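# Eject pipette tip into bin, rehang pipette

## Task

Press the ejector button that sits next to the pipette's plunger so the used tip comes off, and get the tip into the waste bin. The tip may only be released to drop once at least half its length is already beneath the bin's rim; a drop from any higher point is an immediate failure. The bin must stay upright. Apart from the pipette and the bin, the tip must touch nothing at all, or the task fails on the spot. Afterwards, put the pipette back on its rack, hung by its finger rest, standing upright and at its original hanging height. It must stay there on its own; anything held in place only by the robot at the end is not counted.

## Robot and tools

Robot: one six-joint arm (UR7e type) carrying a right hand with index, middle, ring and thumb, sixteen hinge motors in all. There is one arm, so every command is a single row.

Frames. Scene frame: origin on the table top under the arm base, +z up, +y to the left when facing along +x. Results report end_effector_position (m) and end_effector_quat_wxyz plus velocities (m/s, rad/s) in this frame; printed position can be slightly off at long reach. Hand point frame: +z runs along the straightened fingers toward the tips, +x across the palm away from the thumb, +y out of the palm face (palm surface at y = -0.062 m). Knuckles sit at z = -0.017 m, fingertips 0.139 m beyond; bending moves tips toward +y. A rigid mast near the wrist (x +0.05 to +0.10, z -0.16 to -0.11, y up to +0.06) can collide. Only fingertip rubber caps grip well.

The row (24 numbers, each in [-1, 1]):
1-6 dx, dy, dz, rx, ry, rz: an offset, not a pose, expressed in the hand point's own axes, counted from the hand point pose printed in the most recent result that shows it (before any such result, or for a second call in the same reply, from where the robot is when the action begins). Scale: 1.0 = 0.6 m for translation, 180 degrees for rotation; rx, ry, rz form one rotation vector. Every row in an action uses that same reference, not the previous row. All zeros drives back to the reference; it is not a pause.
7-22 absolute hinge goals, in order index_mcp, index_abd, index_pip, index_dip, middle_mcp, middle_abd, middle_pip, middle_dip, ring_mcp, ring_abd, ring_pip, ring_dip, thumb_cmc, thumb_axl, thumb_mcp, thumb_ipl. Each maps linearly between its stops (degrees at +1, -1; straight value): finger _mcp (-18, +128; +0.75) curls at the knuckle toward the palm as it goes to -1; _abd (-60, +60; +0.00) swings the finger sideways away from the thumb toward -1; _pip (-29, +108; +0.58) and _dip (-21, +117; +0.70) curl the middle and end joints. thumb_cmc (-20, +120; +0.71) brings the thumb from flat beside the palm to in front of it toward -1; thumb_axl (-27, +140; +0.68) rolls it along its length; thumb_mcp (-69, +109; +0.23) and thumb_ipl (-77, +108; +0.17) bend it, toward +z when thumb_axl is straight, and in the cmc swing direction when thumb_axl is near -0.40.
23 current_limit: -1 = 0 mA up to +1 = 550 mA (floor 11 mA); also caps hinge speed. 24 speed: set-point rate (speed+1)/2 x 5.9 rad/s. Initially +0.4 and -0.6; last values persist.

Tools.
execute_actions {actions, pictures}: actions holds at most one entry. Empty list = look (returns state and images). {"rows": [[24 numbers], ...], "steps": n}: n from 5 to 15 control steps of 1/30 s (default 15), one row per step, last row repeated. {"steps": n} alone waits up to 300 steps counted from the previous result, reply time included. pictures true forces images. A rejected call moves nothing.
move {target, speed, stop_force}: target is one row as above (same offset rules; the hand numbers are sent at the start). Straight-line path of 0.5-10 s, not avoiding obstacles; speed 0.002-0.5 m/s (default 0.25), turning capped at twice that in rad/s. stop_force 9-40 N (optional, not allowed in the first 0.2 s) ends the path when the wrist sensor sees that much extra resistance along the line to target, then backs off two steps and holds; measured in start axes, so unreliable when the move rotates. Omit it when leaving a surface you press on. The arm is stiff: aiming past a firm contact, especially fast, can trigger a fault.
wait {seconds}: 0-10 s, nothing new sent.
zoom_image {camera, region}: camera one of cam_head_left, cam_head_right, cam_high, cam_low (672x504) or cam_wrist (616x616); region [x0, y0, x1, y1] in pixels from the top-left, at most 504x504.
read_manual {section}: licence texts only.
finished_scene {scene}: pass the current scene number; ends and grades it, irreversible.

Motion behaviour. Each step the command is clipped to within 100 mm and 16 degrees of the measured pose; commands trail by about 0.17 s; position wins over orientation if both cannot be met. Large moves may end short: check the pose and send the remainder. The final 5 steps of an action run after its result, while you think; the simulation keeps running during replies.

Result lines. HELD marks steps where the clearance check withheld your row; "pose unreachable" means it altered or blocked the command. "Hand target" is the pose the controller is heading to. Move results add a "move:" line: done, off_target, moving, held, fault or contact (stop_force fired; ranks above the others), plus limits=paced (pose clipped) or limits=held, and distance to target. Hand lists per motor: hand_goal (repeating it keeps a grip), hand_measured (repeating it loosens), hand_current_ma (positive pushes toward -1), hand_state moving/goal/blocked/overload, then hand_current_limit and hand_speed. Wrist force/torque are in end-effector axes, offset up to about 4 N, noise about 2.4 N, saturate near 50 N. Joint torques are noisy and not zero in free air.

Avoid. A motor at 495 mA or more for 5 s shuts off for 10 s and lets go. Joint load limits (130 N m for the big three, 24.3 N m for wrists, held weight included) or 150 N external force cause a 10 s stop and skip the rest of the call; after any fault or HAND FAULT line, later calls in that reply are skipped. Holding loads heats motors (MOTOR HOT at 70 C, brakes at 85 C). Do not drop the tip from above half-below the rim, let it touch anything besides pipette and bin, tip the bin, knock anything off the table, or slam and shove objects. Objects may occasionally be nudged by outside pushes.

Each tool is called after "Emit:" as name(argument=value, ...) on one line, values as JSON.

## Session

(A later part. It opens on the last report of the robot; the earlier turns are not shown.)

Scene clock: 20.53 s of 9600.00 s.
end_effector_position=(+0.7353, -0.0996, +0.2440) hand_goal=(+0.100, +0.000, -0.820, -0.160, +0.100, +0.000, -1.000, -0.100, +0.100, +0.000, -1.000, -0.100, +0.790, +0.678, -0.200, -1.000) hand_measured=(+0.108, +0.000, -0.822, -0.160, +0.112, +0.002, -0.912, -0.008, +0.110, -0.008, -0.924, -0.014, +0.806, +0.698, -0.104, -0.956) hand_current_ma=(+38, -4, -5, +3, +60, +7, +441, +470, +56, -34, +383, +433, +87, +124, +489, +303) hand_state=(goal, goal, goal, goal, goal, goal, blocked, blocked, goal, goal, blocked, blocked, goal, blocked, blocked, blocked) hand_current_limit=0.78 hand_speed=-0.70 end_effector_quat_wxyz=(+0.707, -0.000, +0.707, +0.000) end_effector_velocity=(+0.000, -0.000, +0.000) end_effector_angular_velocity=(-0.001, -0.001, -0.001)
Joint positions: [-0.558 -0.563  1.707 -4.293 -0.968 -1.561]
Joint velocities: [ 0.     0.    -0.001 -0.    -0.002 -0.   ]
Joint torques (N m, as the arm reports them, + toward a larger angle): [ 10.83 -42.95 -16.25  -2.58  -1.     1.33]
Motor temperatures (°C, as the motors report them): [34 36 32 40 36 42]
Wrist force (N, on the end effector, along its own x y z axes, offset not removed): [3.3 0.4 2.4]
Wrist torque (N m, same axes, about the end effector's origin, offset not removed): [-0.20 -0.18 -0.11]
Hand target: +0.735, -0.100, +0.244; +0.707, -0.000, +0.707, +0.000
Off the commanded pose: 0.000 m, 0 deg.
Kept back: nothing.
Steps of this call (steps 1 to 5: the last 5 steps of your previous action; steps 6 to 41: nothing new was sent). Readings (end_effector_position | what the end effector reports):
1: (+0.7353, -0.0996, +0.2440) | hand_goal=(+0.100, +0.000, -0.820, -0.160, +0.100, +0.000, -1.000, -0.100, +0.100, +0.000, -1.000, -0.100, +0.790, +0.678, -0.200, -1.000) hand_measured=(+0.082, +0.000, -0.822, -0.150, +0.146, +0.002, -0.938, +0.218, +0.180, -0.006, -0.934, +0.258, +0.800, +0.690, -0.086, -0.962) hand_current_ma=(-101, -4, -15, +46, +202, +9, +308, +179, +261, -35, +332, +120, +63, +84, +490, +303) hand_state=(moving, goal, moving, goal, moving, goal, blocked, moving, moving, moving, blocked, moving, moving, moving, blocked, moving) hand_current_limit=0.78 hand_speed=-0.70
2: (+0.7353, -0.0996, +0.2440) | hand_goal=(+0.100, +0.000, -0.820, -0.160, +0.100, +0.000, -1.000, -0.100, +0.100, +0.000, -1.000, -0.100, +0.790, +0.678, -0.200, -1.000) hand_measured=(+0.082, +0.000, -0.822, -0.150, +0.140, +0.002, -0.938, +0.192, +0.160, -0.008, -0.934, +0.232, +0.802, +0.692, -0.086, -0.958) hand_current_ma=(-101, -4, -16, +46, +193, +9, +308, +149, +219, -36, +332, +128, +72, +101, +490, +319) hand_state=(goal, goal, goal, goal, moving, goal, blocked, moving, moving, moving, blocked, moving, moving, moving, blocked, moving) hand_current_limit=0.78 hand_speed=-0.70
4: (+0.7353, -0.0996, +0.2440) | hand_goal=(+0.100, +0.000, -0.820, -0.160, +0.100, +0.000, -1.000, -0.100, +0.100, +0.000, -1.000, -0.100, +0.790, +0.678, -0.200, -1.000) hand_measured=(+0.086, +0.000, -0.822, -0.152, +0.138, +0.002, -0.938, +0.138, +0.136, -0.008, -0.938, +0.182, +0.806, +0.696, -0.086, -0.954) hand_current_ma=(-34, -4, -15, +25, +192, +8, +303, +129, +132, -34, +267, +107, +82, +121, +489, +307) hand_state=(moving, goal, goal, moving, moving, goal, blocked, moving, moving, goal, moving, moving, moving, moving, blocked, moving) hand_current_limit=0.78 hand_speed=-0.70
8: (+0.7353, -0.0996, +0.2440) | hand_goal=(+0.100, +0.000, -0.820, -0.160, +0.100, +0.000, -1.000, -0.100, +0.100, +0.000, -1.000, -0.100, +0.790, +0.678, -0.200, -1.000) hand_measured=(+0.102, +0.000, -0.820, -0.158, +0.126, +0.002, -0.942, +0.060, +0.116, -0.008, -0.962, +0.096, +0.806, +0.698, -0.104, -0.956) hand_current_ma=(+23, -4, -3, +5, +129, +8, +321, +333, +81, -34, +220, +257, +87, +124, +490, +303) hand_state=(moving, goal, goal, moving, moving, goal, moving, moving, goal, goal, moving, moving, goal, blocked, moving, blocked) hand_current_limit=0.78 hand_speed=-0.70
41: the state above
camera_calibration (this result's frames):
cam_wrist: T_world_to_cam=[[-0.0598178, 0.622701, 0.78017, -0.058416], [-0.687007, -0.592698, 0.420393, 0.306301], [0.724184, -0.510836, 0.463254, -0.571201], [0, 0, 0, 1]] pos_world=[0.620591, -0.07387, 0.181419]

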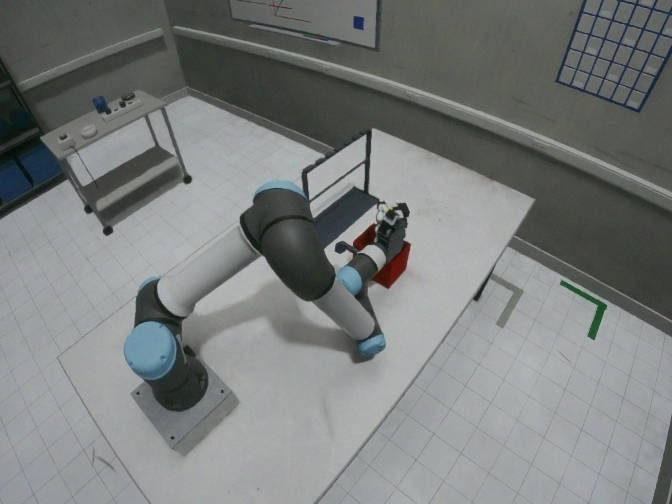

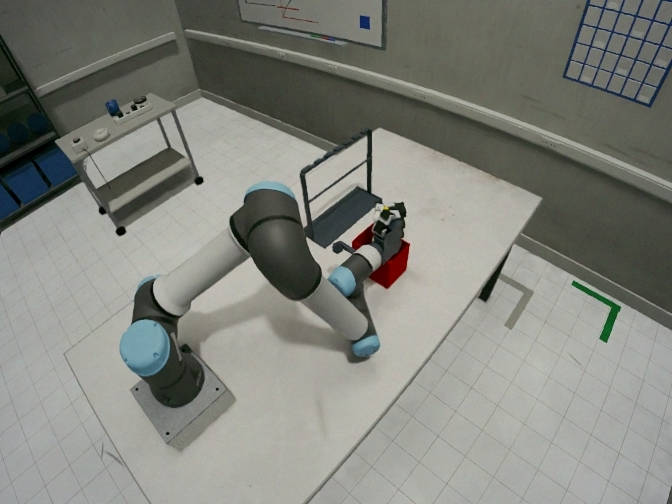

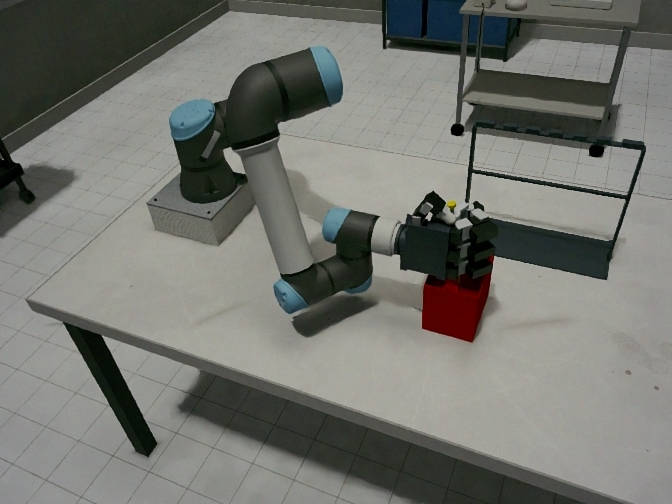

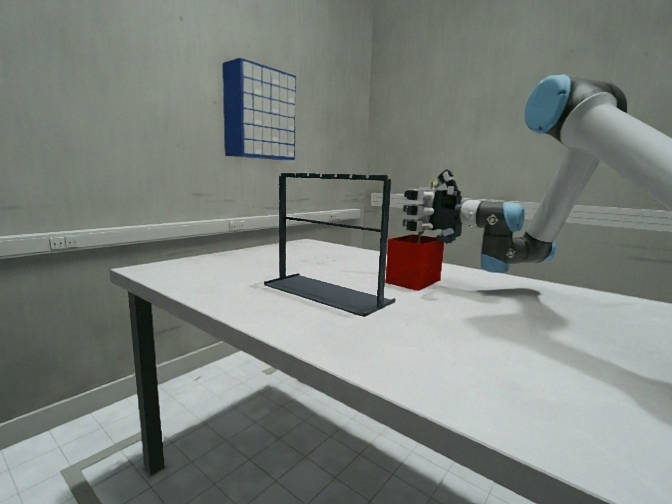

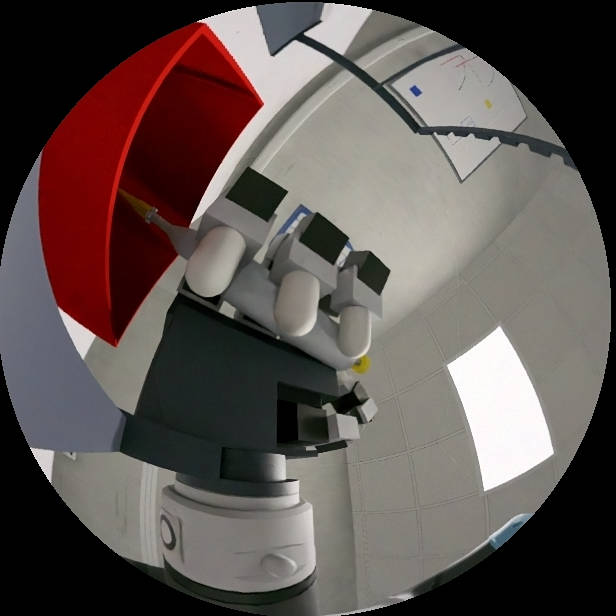

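Emit:
zoom_image(camera="cam_wrist", region=[80, 150, 260, 300])

Emit:
zoom_image(camera="cam_high", region=[410, 180, 500, 250])

Emit:
zoom_image(camera="cam_low", region=[385, 160, 475, 260])

Region (80, 150, 260, 300) of cam_wrist's 616x616 image, scaled by 2.800, with more detail than that image has.

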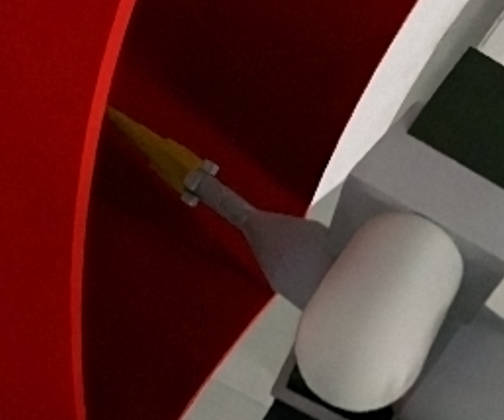

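Region (410, 180, 500, 250) of cam_high's 672x504 image, scaled by 5.600, with more detail than that image has.

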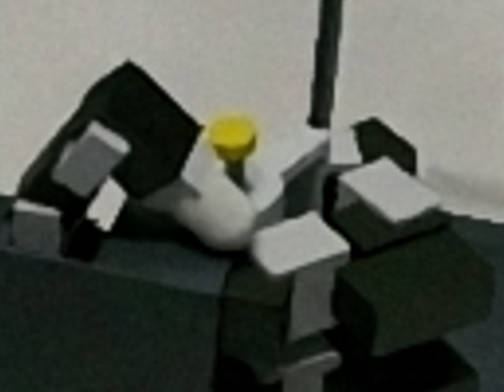

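Region (385, 160, 475, 260) of cam_low's 672x504 image, scaled by 5.040, with more detail than that image has; it fills the left 454 columns of this view, and the rest is white.

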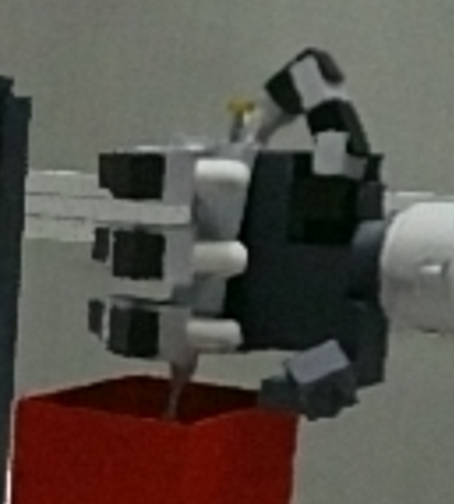

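Emit:
execute_actions(actions=[{"rows": [[0,0,0,0,0,0, 0.1,0,-0.82,-0.16, 0.07,0,-1.0,-0.15, 0.34,0,-0.88,0.45, 0.79,0.678,0.226,-1.0, 0.7,-0.5]], "steps": 15}])

Emit:
wait(seconds=0.5)

Emit:
zoom_image(camera="cam_high", region=[410, 180, 500, 250])

Emit:
zoom_image(camera="cam_low", region=[385, 160, 475, 260])

Emit:
zoom_image(camera="cam_head_left", region=[360, 190, 420, 240])

Scene clock: 21.37 s of 9600.00 s.
end_effector_position=(+0.7353, -0.0996, +0.2440) hand_goal=(+0.100, +0.000, -0.820, -0.160, +0.070, +0.000, -1.000, -0.150, +0.340, +0.000, -0.880, +0.450, +0.790, +0.678, +0.226, -1.000) hand_measured=(+0.102, +0.000, -0.822, -0.160, +0.084, -0.006, -0.912, -0.018, +0.336, -0.006, -0.882, +0.208, +0.798, +0.684, +0.062, -0.998) hand_current_ma=(+15, -4, -13, +3, +73, -27, +444, +468, -5, -26, -7, -68, +30, +19, -98, +4) hand_state=(goal, goal, goal, goal, goal, goal, blocked, blocked, moving, goal, goal, moving, moving, moving, moving, moving) hand_current_limit=0.70 hand_speed=-0.50 end_effector_quat_wxyz=(+0.707, -0.000, +0.707, +0.000) end_effector_velocity=(-0.000, -0.001, -0.000) end_effector_angular_velocity=(+0.000, +0.000, -0.001)
Joint positions: [-0.558 -0.563  1.707 -4.293 -0.968 -1.561]
Joint velocities: [-0.001  0.    -0.     0.    -0.    -0.   ]
Joint torques (N m, as the arm reports them, + toward a larger angle): [  9.53 -41.93 -16.37  -2.66  -0.67   1.44]
Motor temperatures (°C, as the motors report them): [34 36 32 40 36 42]
Wrist force (N, on the end effector, along its own x y z axes, offset not removed): [4.4 -1.8 2.8]
Wrist torque (N m, same axes, about the end effector's origin, offset not removed): [-0.52 -0.66 0.11]
Steps of this call (steps 1 to 15: nothing new was sent; steps 16 to 25: the first 10 steps of this action). Readings (end_effector_position | what the end effector reports):
16: (+0.7353, -0.0996, +0.2440) | hand_goal=(+0.100, +0.000, -0.820, -0.160, +0.070, +0.000, -1.000, -0.150, +0.340, +0.000, -0.880, +0.450, +0.790, +0.678, +0.226, -1.000) hand_measured=(+0.108, +0.000, -0.822, -0.160, +0.112, +0.002, -0.912, -0.008, +0.110, -0.008, -0.924, -0.014, +0.806, +0.698, -0.104, -0.956) hand_current_ma=(+38, -4, -5, +3, +60, +7, +441, +470, +56, -34, +383, +433, +87, +124, +489, +303) hand_state=(goal, goal, goal, goal, moving, goal, blocked, moving, moving, goal, moving, moving, goal, blocked, moving, blocked) hand_current_limit=0.70 hand_speed=-0.50
17: (+0.7353, -0.0996, +0.2440) | hand_goal=(+0.100, +0.000, -0.820, -0.160, +0.070, +0.000, -1.000, -0.150, +0.340, +0.000, -0.880, +0.450, +0.790, +0.678, +0.226, -1.000) hand_measured=(+0.108, +0.000, -0.822, -0.160, +0.110, +0.002, -0.912, -0.008, +0.112, -0.008, -0.920, -0.014, +0.806, +0.698, -0.104, -0.956) hand_current_ma=(+38, -4, -5, +3, +173, +7, +445, +462, -82, -34, +257, +199, +87, +124, +241, +303) hand_state=(goal, goal, goal, goal, moving, goal, blocked, moving, moving, goal, moving, moving, goal, blocked, moving, blocked) hand_current_limit=0.70 hand_speed=-0.50
19: (+0.7353, -0.0996, +0.2440) | hand_goal=(+0.100, +0.000, -0.820, -0.160, +0.070, +0.000, -1.000, -0.150, +0.340, +0.000, -0.880, +0.450, +0.790, +0.678, +0.226, -1.000) hand_measured=(+0.106, +0.000, -0.822, -0.160, +0.102, +0.002, -0.912, -0.012, +0.164, -0.006, -0.904, -0.006, +0.806, +0.698, -0.092, -0.958) hand_current_ma=(+37, -4, -5, +3, +168, +6, +444, +459, -82, -26, -71, -73, +87, +124, -6, +245) hand_state=(goal, goal, goal, goal, moving, goal, blocked, moving, moving, moving, moving, moving, goal, blocked, moving, moving) hand_current_limit=0.70 hand_speed=-0.50
23: (+0.7353, -0.0996, +0.2440) | hand_goal=(+0.100, +0.000, -0.820, -0.160, +0.070, +0.000, -1.000, -0.150, +0.340, +0.000, -0.880, +0.450, +0.790, +0.678, +0.226, -1.000) hand_measured=(+0.104, +0.000, -0.822, -0.160, +0.086, -0.004, -0.912, -0.018, +0.312, -0.006, -0.882, +0.128, +0.804, +0.690, +0.002, -0.990) hand_current_ma=(+12, -4, -13, +3, +55, -32, +444, +441, +9, -26, -7, -68, +39, +29, -99, +9) hand_state=(moving, goal, moving, goal, moving, moving, blocked, moving, moving, goal, goal, moving, moving, moving, moving, moving) hand_current_limit=0.70 hand_speed=-0.50
25: the state above

Scene clock: 22.03 s of 9600.00 s.
end_effector_position=(+0.7353, -0.0996, +0.2440) hand_goal=(+0.100, +0.000, -0.820, -0.160, +0.070, +0.000, -1.000, -0.150, +0.340, +0.000, -0.880, +0.450, +0.790, +0.678, +0.226, -1.000) hand_measured=(+0.102, +0.000, -0.822, -0.160, +0.084, -0.006, -0.912, -0.018, +0.338, -0.006, -0.882, +0.448, +0.796, +0.682, +0.220, -1.000) hand_current_ma=(+15, -4, -13, +3, +74, -27, +444, +467, -14, -26, -7, -14, +32, +19, -35, +4) hand_state=(goal, goal, goal, goal, goal, goal, blocked, blocked, goal, goal, goal, goal, goal, goal, goal, goal) hand_current_limit=0.70 hand_speed=-0.50 end_effector_quat_wxyz=(+0.707, -0.000, +0.707, +0.000) end_effector_velocity=(+0.000, -0.000, -0.000) end_effector_angular_velocity=(-0.000, +0.000, -0.001)
Joint positions: [-0.558 -0.563  1.707 -4.293 -0.968 -1.561]
Joint velocities: [ 0.     0.    -0.001  0.001 -0.002 -0.   ]
Joint torques (N m, as the arm reports them, + toward a larger angle): [ 11.18 -42.86 -16.35  -2.81  -0.84   1.45]
Motor temperatures (°C, as the motors report them): [34 36 32 40 36 42]
Wrist force (N, on the end effector, along its own x y z axes, offset not removed): [0.7 2.0 1.4]
Wrist torque (N m, same axes, about the end effector's origin, offset not removed): [0.01 -0.17 -0.36]
Hand target: +0.735, -0.100, +0.244; +0.707, -0.000, +0.707, +0.000
Off the commanded pose: 0.000 m, 0 deg.
Kept back: nothing.
Steps of this call (steps 1 to 5: the last 5 steps of your previous action; steps 6 to 20: nothing new was sent). Readings (end_effector_position | what the end effector reports):
1: (+0.7353, -0.0996, +0.2440) | hand_goal=(+0.100, +0.000, -0.820, -0.160, +0.070, +0.000, -1.000, -0.150, +0.340, +0.000, -0.880, +0.450, +0.790, +0.678, +0.226, -1.000) hand_measured=(+0.102, +0.000, -0.822, -0.160, +0.084, -0.006, -0.912, -0.018, +0.338, -0.006, -0.882, +0.250, +0.796, +0.682, +0.092, -0.998) hand_current_ma=(+15, -4, -13, +3, +74, -27, +444, +468, -12, -26, -7, -68, +31, +19, -95, +5) hand_state=(goal, goal, goal, goal, goal, goal, blocked, blocked, moving, goal, goal, moving, moving, moving, moving, moving) hand_current_limit=0.70 hand_speed=-0.50
2: (+0.7353, -0.0996, +0.2440) | hand_goal=(+0.100, +0.000, -0.820, -0.160, +0.070, +0.000, -1.000, -0.150, +0.340, +0.000, -0.880, +0.450, +0.790, +0.678, +0.226, -1.000) hand_measured=(+0.102, +0.000, -0.822, -0.160, +0.084, -0.006, -0.912, -0.018, +0.338, -0.006, -0.882, +0.290, +0.796, +0.682, +0.124, -0.998) hand_current_ma=(+15, -4, -13, +3, +74, -27, +444, +467, -14, -26, -7, -68, +31, +19, -93, +5) hand_state=(goal, goal, goal, goal, goal, goal, blocked, blocked, goal, goal, goal, moving, goal, goal, moving, goal) hand_current_limit=0.70 hand_speed=-0.50
4: (+0.7353, -0.0996, +0.2440) | hand_goal=(+0.100, +0.000, -0.820, -0.160, +0.070, +0.000, -1.000, -0.150, +0.340, +0.000, -0.880, +0.450, +0.790, +0.678, +0.226, -1.000) hand_measured=(+0.102, +0.000, -0.822, -0.160, +0.084, -0.006, -0.912, -0.018, +0.338, -0.006, -0.882, +0.372, +0.796, +0.682, +0.188, -1.000) hand_current_ma=(+15, -4, -13, +3, +74, -27, +444, +467, -14, -26, -7, -68, +32, +19, -56, +5) hand_state=(goal, goal, goal, goal, goal, goal, blocked, blocked, goal, goal, goal, moving, goal, goal, moving, goal) hand_current_limit=0.70 hand_speed=-0.50
8: (+0.7353, -0.0996, +0.2440) | hand_goal=(+0.100, +0.000, -0.820, -0.160, +0.070, +0.000, -1.000, -0.150, +0.340, +0.000, -0.880, +0.450, +0.790, +0.678, +0.226, -1.000) hand_measured=(+0.102, +0.000, -0.822, -0.160, +0.084, -0.006, -0.912, -0.018, +0.338, -0.006, -0.882, +0.446, +0.796, +0.682, +0.220, -1.000) hand_current_ma=(+15, -4, -13, +3, +74, -27, +444, +468, -14, -26, -7, -12, +32, +19, -34, +4) hand_state=(goal, goal, goal, goal, goal, goal, blocked, blocked, goal, goal, goal, moving, goal, goal, goal, goal) hand_current_limit=0.70 hand_speed=-0.50
20: the state above
camera_calibration (this result's frames):
cam_wrist: T_world_to_cam=[[-0.059818, 0.622701, 0.78017, -0.0584159], [-0.687007, -0.592698, 0.420393, 0.306301], [0.724184, -0.510835, 0.463254, -0.571201], [0, 0, 0, 1]] pos_world=[0.620591, -0.07387, 0.181419]

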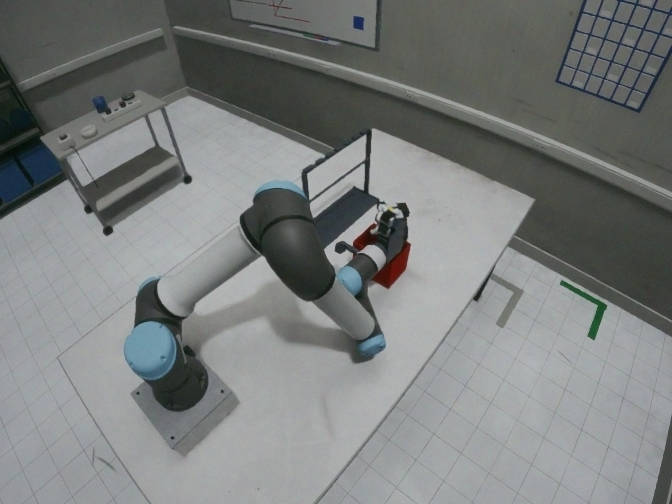

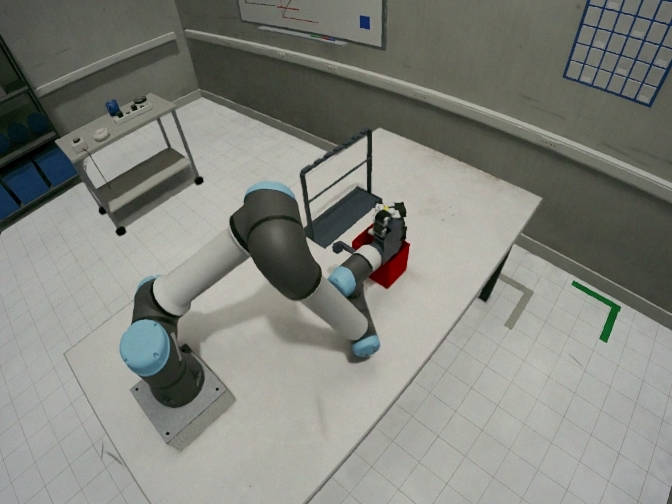

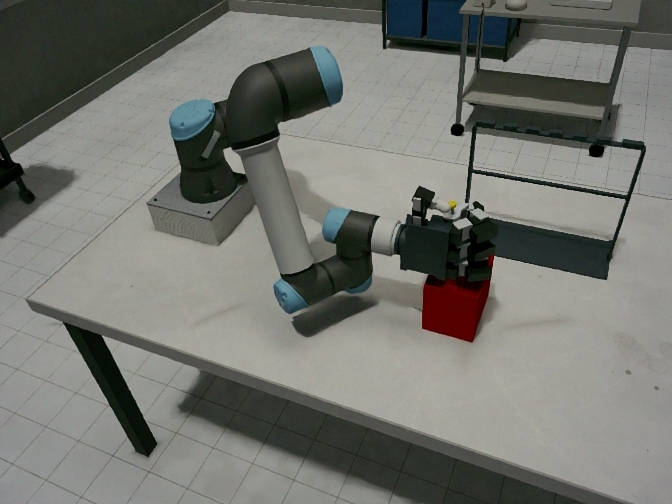

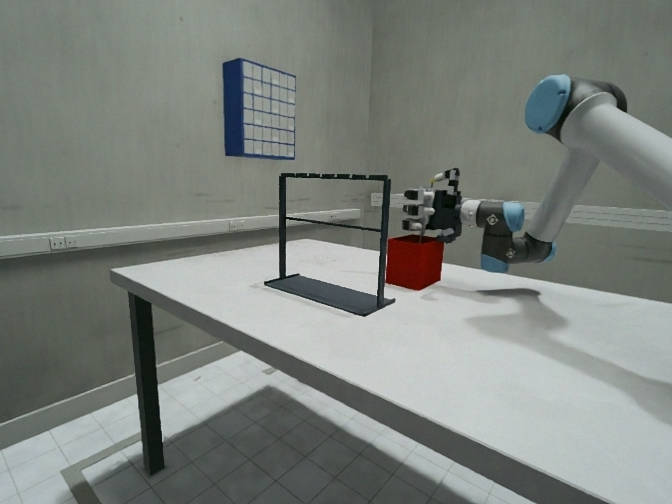

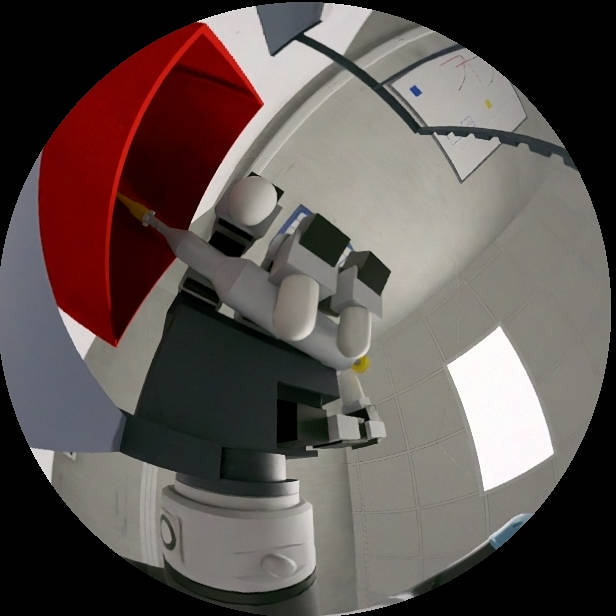

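Region (410, 180, 500, 250) of cam_high's 672x504 image, scaled by 5.600, with more detail than that image has.

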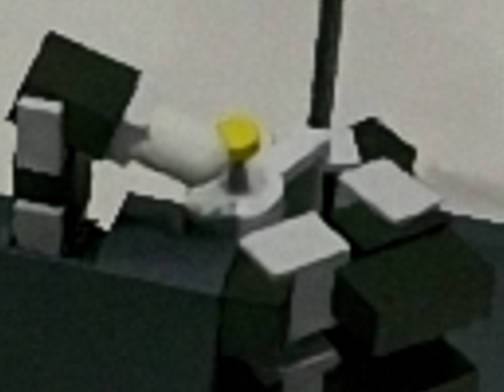

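Region (385, 160, 475, 260) of cam_low's 672x504 image, scaled by 5.040, with more detail than that image has; it fills the left 454 columns of this view, and the rest is white.

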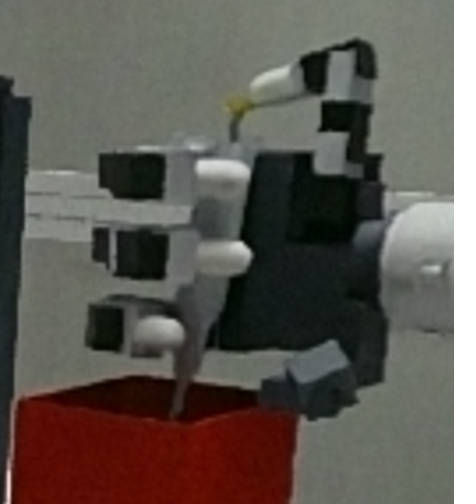

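Region (360, 190, 420, 240) of cam_head_left's 672x504 image, scaled by 8.400, with more detail than that image has.

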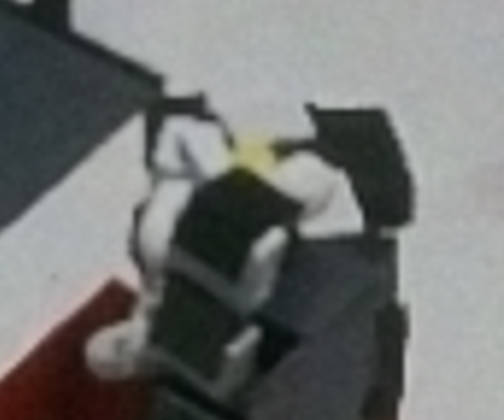

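Emit:
execute_actions(actions=[{"rows": [[0,0,0,0,0,0, 0.1,0,-0.82,-0.16, 0.3,0,-0.9,0.4, 0.34,0,-0.88,0.45, 0.79,0.678,0.5,-0.5, 0.7,-0.6]], "steps": 15}])

Emit:
wait(seconds=0.8)

Emit:
zoom_image(camera="cam_high", region=[410, 180, 500, 250])

Emit:
zoom_image(camera="cam_low", region=[385, 160, 475, 260])

Emit:
zoom_image(camera="cam_head_left", region=[360, 190, 420, 240])

Scene clock: 22.70 s of 9600.00 s.
end_effector_position=(+0.7353, -0.0996, +0.2440) hand_goal=(+0.100, +0.000, -0.820, -0.160, +0.300, +0.000, -0.900, +0.400, +0.340, +0.000, -0.880, +0.450, +0.790, +0.678, +0.500, -0.500) hand_measured=(+0.102, +0.000, -0.820, -0.160, +0.288, -0.004, -0.896, +0.134, +0.338, -0.006, -0.882, +0.448, +0.796, +0.680, +0.416, -0.820) hand_current_ma=(+11, -5, +12, +13, +11, -22, +19, -62, -14, -26, -7, -14, +31, +17, -60, -79) hand_state=(goal, goal, moving, moving, moving, goal, goal, moving, goal, goal, goal, goal, goal, goal, moving, moving) hand_current_limit=0.70 hand_speed=-0.60 end_effector_quat_wxyz=(+0.707, -0.000, +0.707, +0.000) end_effector_velocity=(+0.000, +0.000, +0.000) end_effector_angular_velocity=(-0.001, -0.001, -0.001)
Joint positions: [-0.558 -0.563  1.707 -4.293 -0.968 -1.561]
Joint velocities: [ 0.    -0.    -0.001 -0.    -0.001  0.   ]
Joint torques (N m, as the arm reports them, + toward a larger angle): [ 10.32 -42.7  -16.34  -2.91  -0.87   1.46]
Motor temperatures (°C, as the motors report them): [34 36 32 40 36 42]
Wrist force (N, on the end effector, along its own x y z axes, offset not removed): [-4.0 -2.4 -0.6]
Wrist torque (N m, same axes, about the end effector's origin, offset not removed): [-0.22 0.63 -0.83]
Steps of this call (steps 1 to 10: nothing new was sent; steps 11 to 20: the first 10 steps of this action). Readings (end_effector_position | what the end effector reports):
11: (+0.7353, -0.0996, +0.2440) | hand_goal=(+0.100, +0.000, -0.820, -0.160, +0.300, +0.000, -0.900, +0.400, +0.340, +0.000, -0.880, +0.450, +0.790, +0.678, +0.500, -0.500) hand_measured=(+0.102, +0.000, -0.822, -0.160, +0.084, -0.006, -0.912, -0.018, +0.338, -0.006, -0.882, +0.448, +0.796, +0.682, +0.220, -1.000) hand_current_ma=(+15, -4, -13, +3, +74, -27, +444, +468, -14, -26, -7, -14, +32, +19, -35, +4) hand_state=(goal, goal, goal, goal, moving, goal, moving, moving, goal, goal, goal, goal, goal, goal, moving, moving) hand_current_limit=0.70 hand_speed=-0.60
12: (+0.7353, -0.0996, +0.2440) | hand_goal=(+0.100, +0.000, -0.820, -0.160, +0.300, +0.000, -0.900, +0.400, +0.340, +0.000, -0.880, +0.450, +0.790, +0.678, +0.500, -0.500) hand_measured=(+0.102, +0.000, -0.822, -0.160, +0.086, -0.006, -0.910, -0.018, +0.338, -0.006, -0.882, +0.448, +0.796, +0.682, +0.224, -0.998) hand_current_ma=(+15, -4, -13, +3, -51, -27, +307, +281, -14, -26, -7, -14, +32, +19, -113, -98) hand_state=(goal, goal, goal, goal, moving, goal, moving, moving, goal, goal, goal, goal, goal, goal, moving, moving) hand_current_limit=0.70 hand_speed=-0.60
14: (+0.7353, -0.0996, +0.2440) | hand_goal=(+0.100, +0.000, -0.820, -0.160, +0.300, +0.000, -0.900, +0.400, +0.340, +0.000, -0.880, +0.450, +0.790, +0.678, +0.500, -0.500) hand_measured=(+0.104, +0.000, -0.822, -0.160, +0.118, -0.006, -0.898, -0.016, +0.338, -0.006, -0.882, +0.448, +0.796, +0.682, +0.264, -0.964) hand_current_ma=(+16, -4, -13, +3, -80, -25, +24, -6, -14, -26, -7, -14, +32, +18, -78, -84) hand_state=(goal, goal, goal, goal, moving, goal, moving, moving, goal, goal, goal, goal, goal, goal, moving, moving) hand_current_limit=0.70 hand_speed=-0.60
18: (+0.7353, -0.0996, +0.2440) | hand_goal=(+0.100, +0.000, -0.820, -0.160, +0.300, +0.000, -0.900, +0.400, +0.340, +0.000, -0.880, +0.450, +0.790, +0.678, +0.500, -0.500) hand_measured=(+0.104, +0.000, -0.822, -0.160, +0.242, -0.004, -0.896, +0.072, +0.338, -0.006, -0.882, +0.448, +0.796, +0.680, +0.366, -0.868) hand_current_ma=(+16, -4, -10, +3, -57, -22, +17, -63, -14, -26, -7, -14, +31, +17, -65, -79) hand_state=(goal, goal, goal, goal, moving, goal, moving, moving, goal, goal, goal, goal, goal, goal, moving, moving) hand_current_limit=0.70 hand_speed=-0.60
20: the state above

Scene clock: 23.67 s of 9600.00 s.
end_effector_position=(+0.7353, -0.0996, +0.2440) hand_goal=(+0.100, +0.000, -0.820, -0.160, +0.300, +0.000, -0.900, +0.400, +0.340, +0.000, -0.880, +0.450, +0.790, +0.678, +0.500, -0.500) hand_measured=(+0.102, -0.002, -0.820, -0.158, +0.298, -0.004, -0.896, +0.396, +0.338, -0.006, -0.882, +0.448, +0.796, +0.680, +0.498, -0.504) hand_current_ma=(+12, -5, +1, +7, -14, -22, +16, -15, -14, -26, -7, -14, +31, +16, -9, -29) hand_state=(goal, goal, goal, goal, goal, goal, goal, goal, goal, goal, goal, goal, goal, goal, goal, goal) hand_current_limit=0.70 hand_speed=-0.60 end_effector_quat_wxyz=(+0.707, -0.000, +0.707, +0.000) end_effector_velocity=(+0.000, -0.000, +0.000) end_effector_angular_velocity=(-0.001, -0.001, -0.001)
Joint positions: [-0.558 -0.563  1.707 -4.293 -0.968 -1.561]
Joint velocities: [ 0.    -0.    -0.    -0.001 -0.001 -0.   ]
Joint torques (N m, as the arm reports them, + toward a larger angle): [ 10.86 -42.16 -16.46  -2.63  -0.83   1.48]
Motor temperatures (°C, as the motors report them): [34 36 32 40 36 42]
Wrist force (N, on the end effector, along its own x y z axes, offset not removed): [-2.0 -2.0 2.7]
Wrist torque (N m, same axes, about the end effector's origin, offset not removed): [-0.59 0.34 -0.65]
Hand target: +0.735, -0.100, +0.244; +0.707, -0.000, +0.707, +0.000
Off the commanded pose: 0.000 m, 0 deg.
Kept back: nothing.
Steps of this call (steps 1 to 5: the last 5 steps of your previous action; steps 6 to 29: nothing new was sent). Readings (end_effector_position | what the end effector reports):
1: (+0.7353, -0.0996, +0.2440) | hand_goal=(+0.100, +0.000, -0.820, -0.160, +0.300, +0.000, -0.900, +0.400, +0.340, +0.000, -0.880, +0.450, +0.790, +0.678, +0.500, -0.500) hand_measured=(+0.102, -0.002, -0.820, -0.158, +0.296, -0.004, -0.896, +0.166, +0.338, -0.006, -0.882, +0.448, +0.796, +0.680, +0.442, -0.794) hand_current_ma=(+11, -5, +1, +7, -5, -22, +18, -62, -14, -26, -7, -14, +31, +16, -58, -78) hand_state=(goal, goal, moving, moving, moving, goal, goal, moving, goal, goal, goal, goal, goal, goal, moving, moving) hand_current_limit=0.70 hand_speed=-0.60
2: (+0.7353, -0.0996, +0.2440) | hand_goal=(+0.100, +0.000, -0.820, -0.160, +0.300, +0.000, -0.900, +0.400, +0.340, +0.000, -0.880, +0.450, +0.790, +0.678, +0.500, -0.500) hand_measured=(+0.102, -0.002, -0.820, -0.158, +0.298, -0.004, -0.896, +0.200, +0.338, -0.006, -0.882, +0.448, +0.796, +0.680, +0.468, -0.770) hand_current_ma=(+12, -5, +1, +7, -11, -22, +17, -62, -14, -26, -7, -14, +31, +16, -41, -77) hand_state=(goal, goal, goal, goal, moving, goal, goal, moving, goal, goal, goal, goal, goal, goal, moving, moving) hand_current_limit=0.70 hand_speed=-0.60
4: (+0.7353, -0.0996, +0.2440) | hand_goal=(+0.100, +0.000, -0.820, -0.160, +0.300, +0.000, -0.900, +0.400, +0.340, +0.000, -0.880, +0.450, +0.790, +0.678, +0.500, -0.500) hand_measured=(+0.102, -0.002, -0.820, -0.158, +0.298, -0.004, -0.896, +0.264, +0.338, -0.006, -0.882, +0.448, +0.796, +0.680, +0.496, -0.722) hand_current_ma=(+12, -5, +1, +7, -14, -22, +16, -62, -14, -26, -7, -14, +31, +16, -1, -75) hand_state=(goal, goal, goal, goal, goal, goal, goal, moving, goal, goal, goal, goal, goal, goal, moving, moving) hand_current_limit=0.70 hand_speed=-0.60
8: (+0.7353, -0.0996, +0.2440) | hand_goal=(+0.100, +0.000, -0.820, -0.160, +0.300, +0.000, -0.900, +0.400, +0.340, +0.000, -0.880, +0.450, +0.790, +0.678, +0.500, -0.500) hand_measured=(+0.102, -0.002, -0.820, -0.158, +0.298, -0.004, -0.896, +0.384, +0.338, -0.006, -0.882, +0.448, +0.796, +0.680, +0.498, -0.624) hand_current_ma=(+12, -5, +1, +7, -14, -22, +16, +9, -14, -26, -7, -14, +31, +16, -11, -74) hand_state=(goal, goal, goal, goal, goal, goal, goal, moving, goal, goal, goal, goal, goal, goal, goal, moving) hand_current_limit=0.70 hand_speed=-0.60
29: the state above
camera_calibration (this result's frames):
cam_wrist: T_world_to_cam=[[-0.0598178, 0.622701, 0.78017, -0.0584161], [-0.687007, -0.592698, 0.420393, 0.306301], [0.724184, -0.510836, 0.463254, -0.571201], [0, 0, 0, 1]] pos_world=[0.620591, -0.07387, 0.181419]

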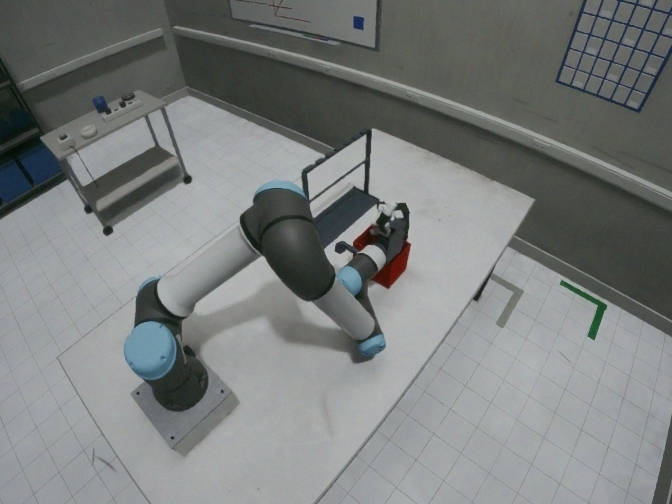

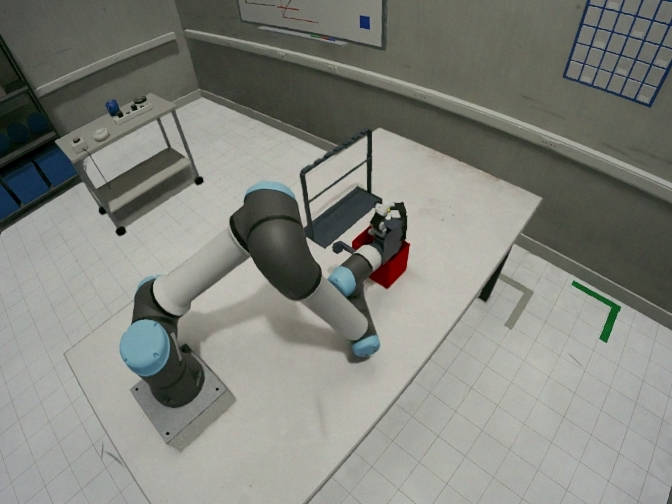

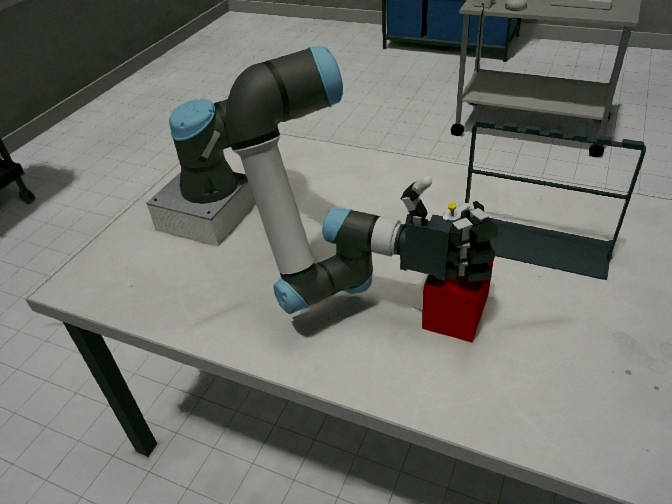

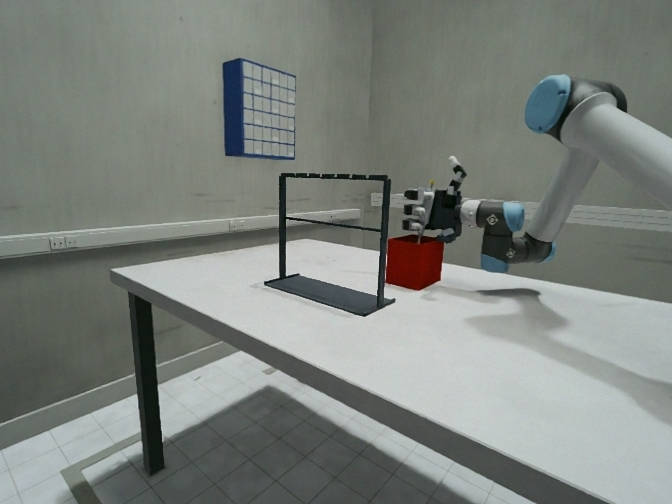

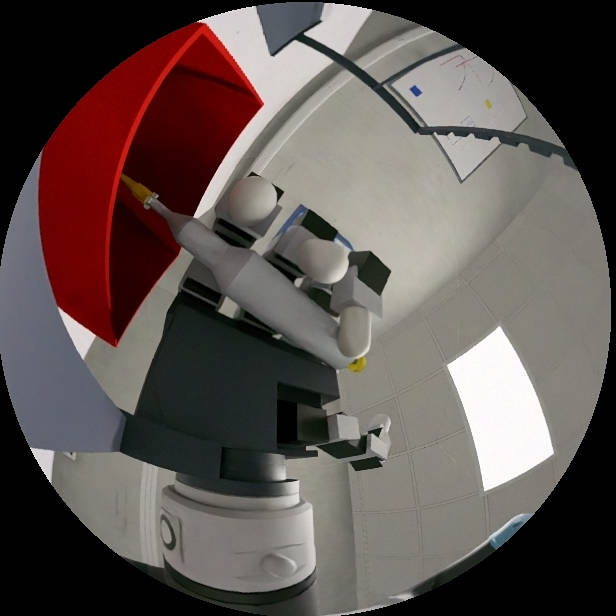

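Region (410, 180, 500, 250) of cam_high's 672x504 image, scaled by 5.600, with more detail than that image has.

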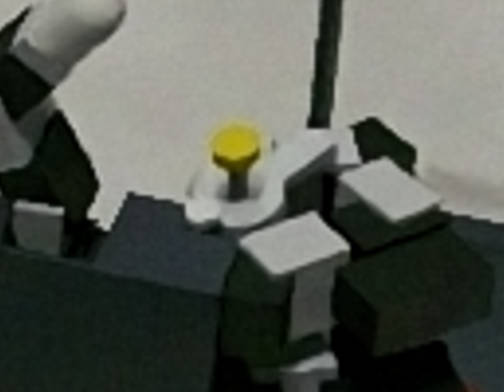

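Region (385, 160, 475, 260) of cam_low's 672x504 image, scaled by 5.040, with more detail than that image has; it fills the left 454 columns of this view, and the rest is white.

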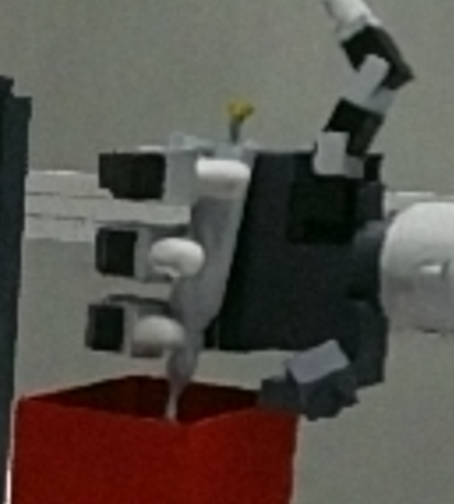

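Region (360, 190, 420, 240) of cam_head_left's 672x504 image, scaled by 8.400, with more detail than that image has.

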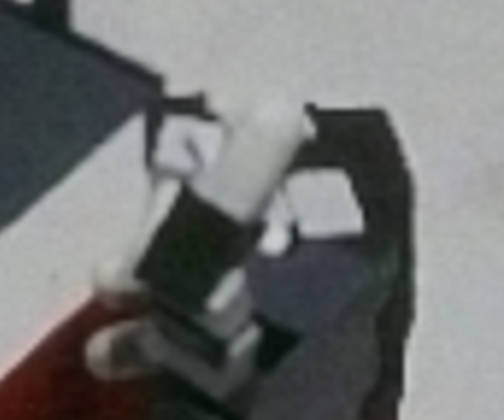

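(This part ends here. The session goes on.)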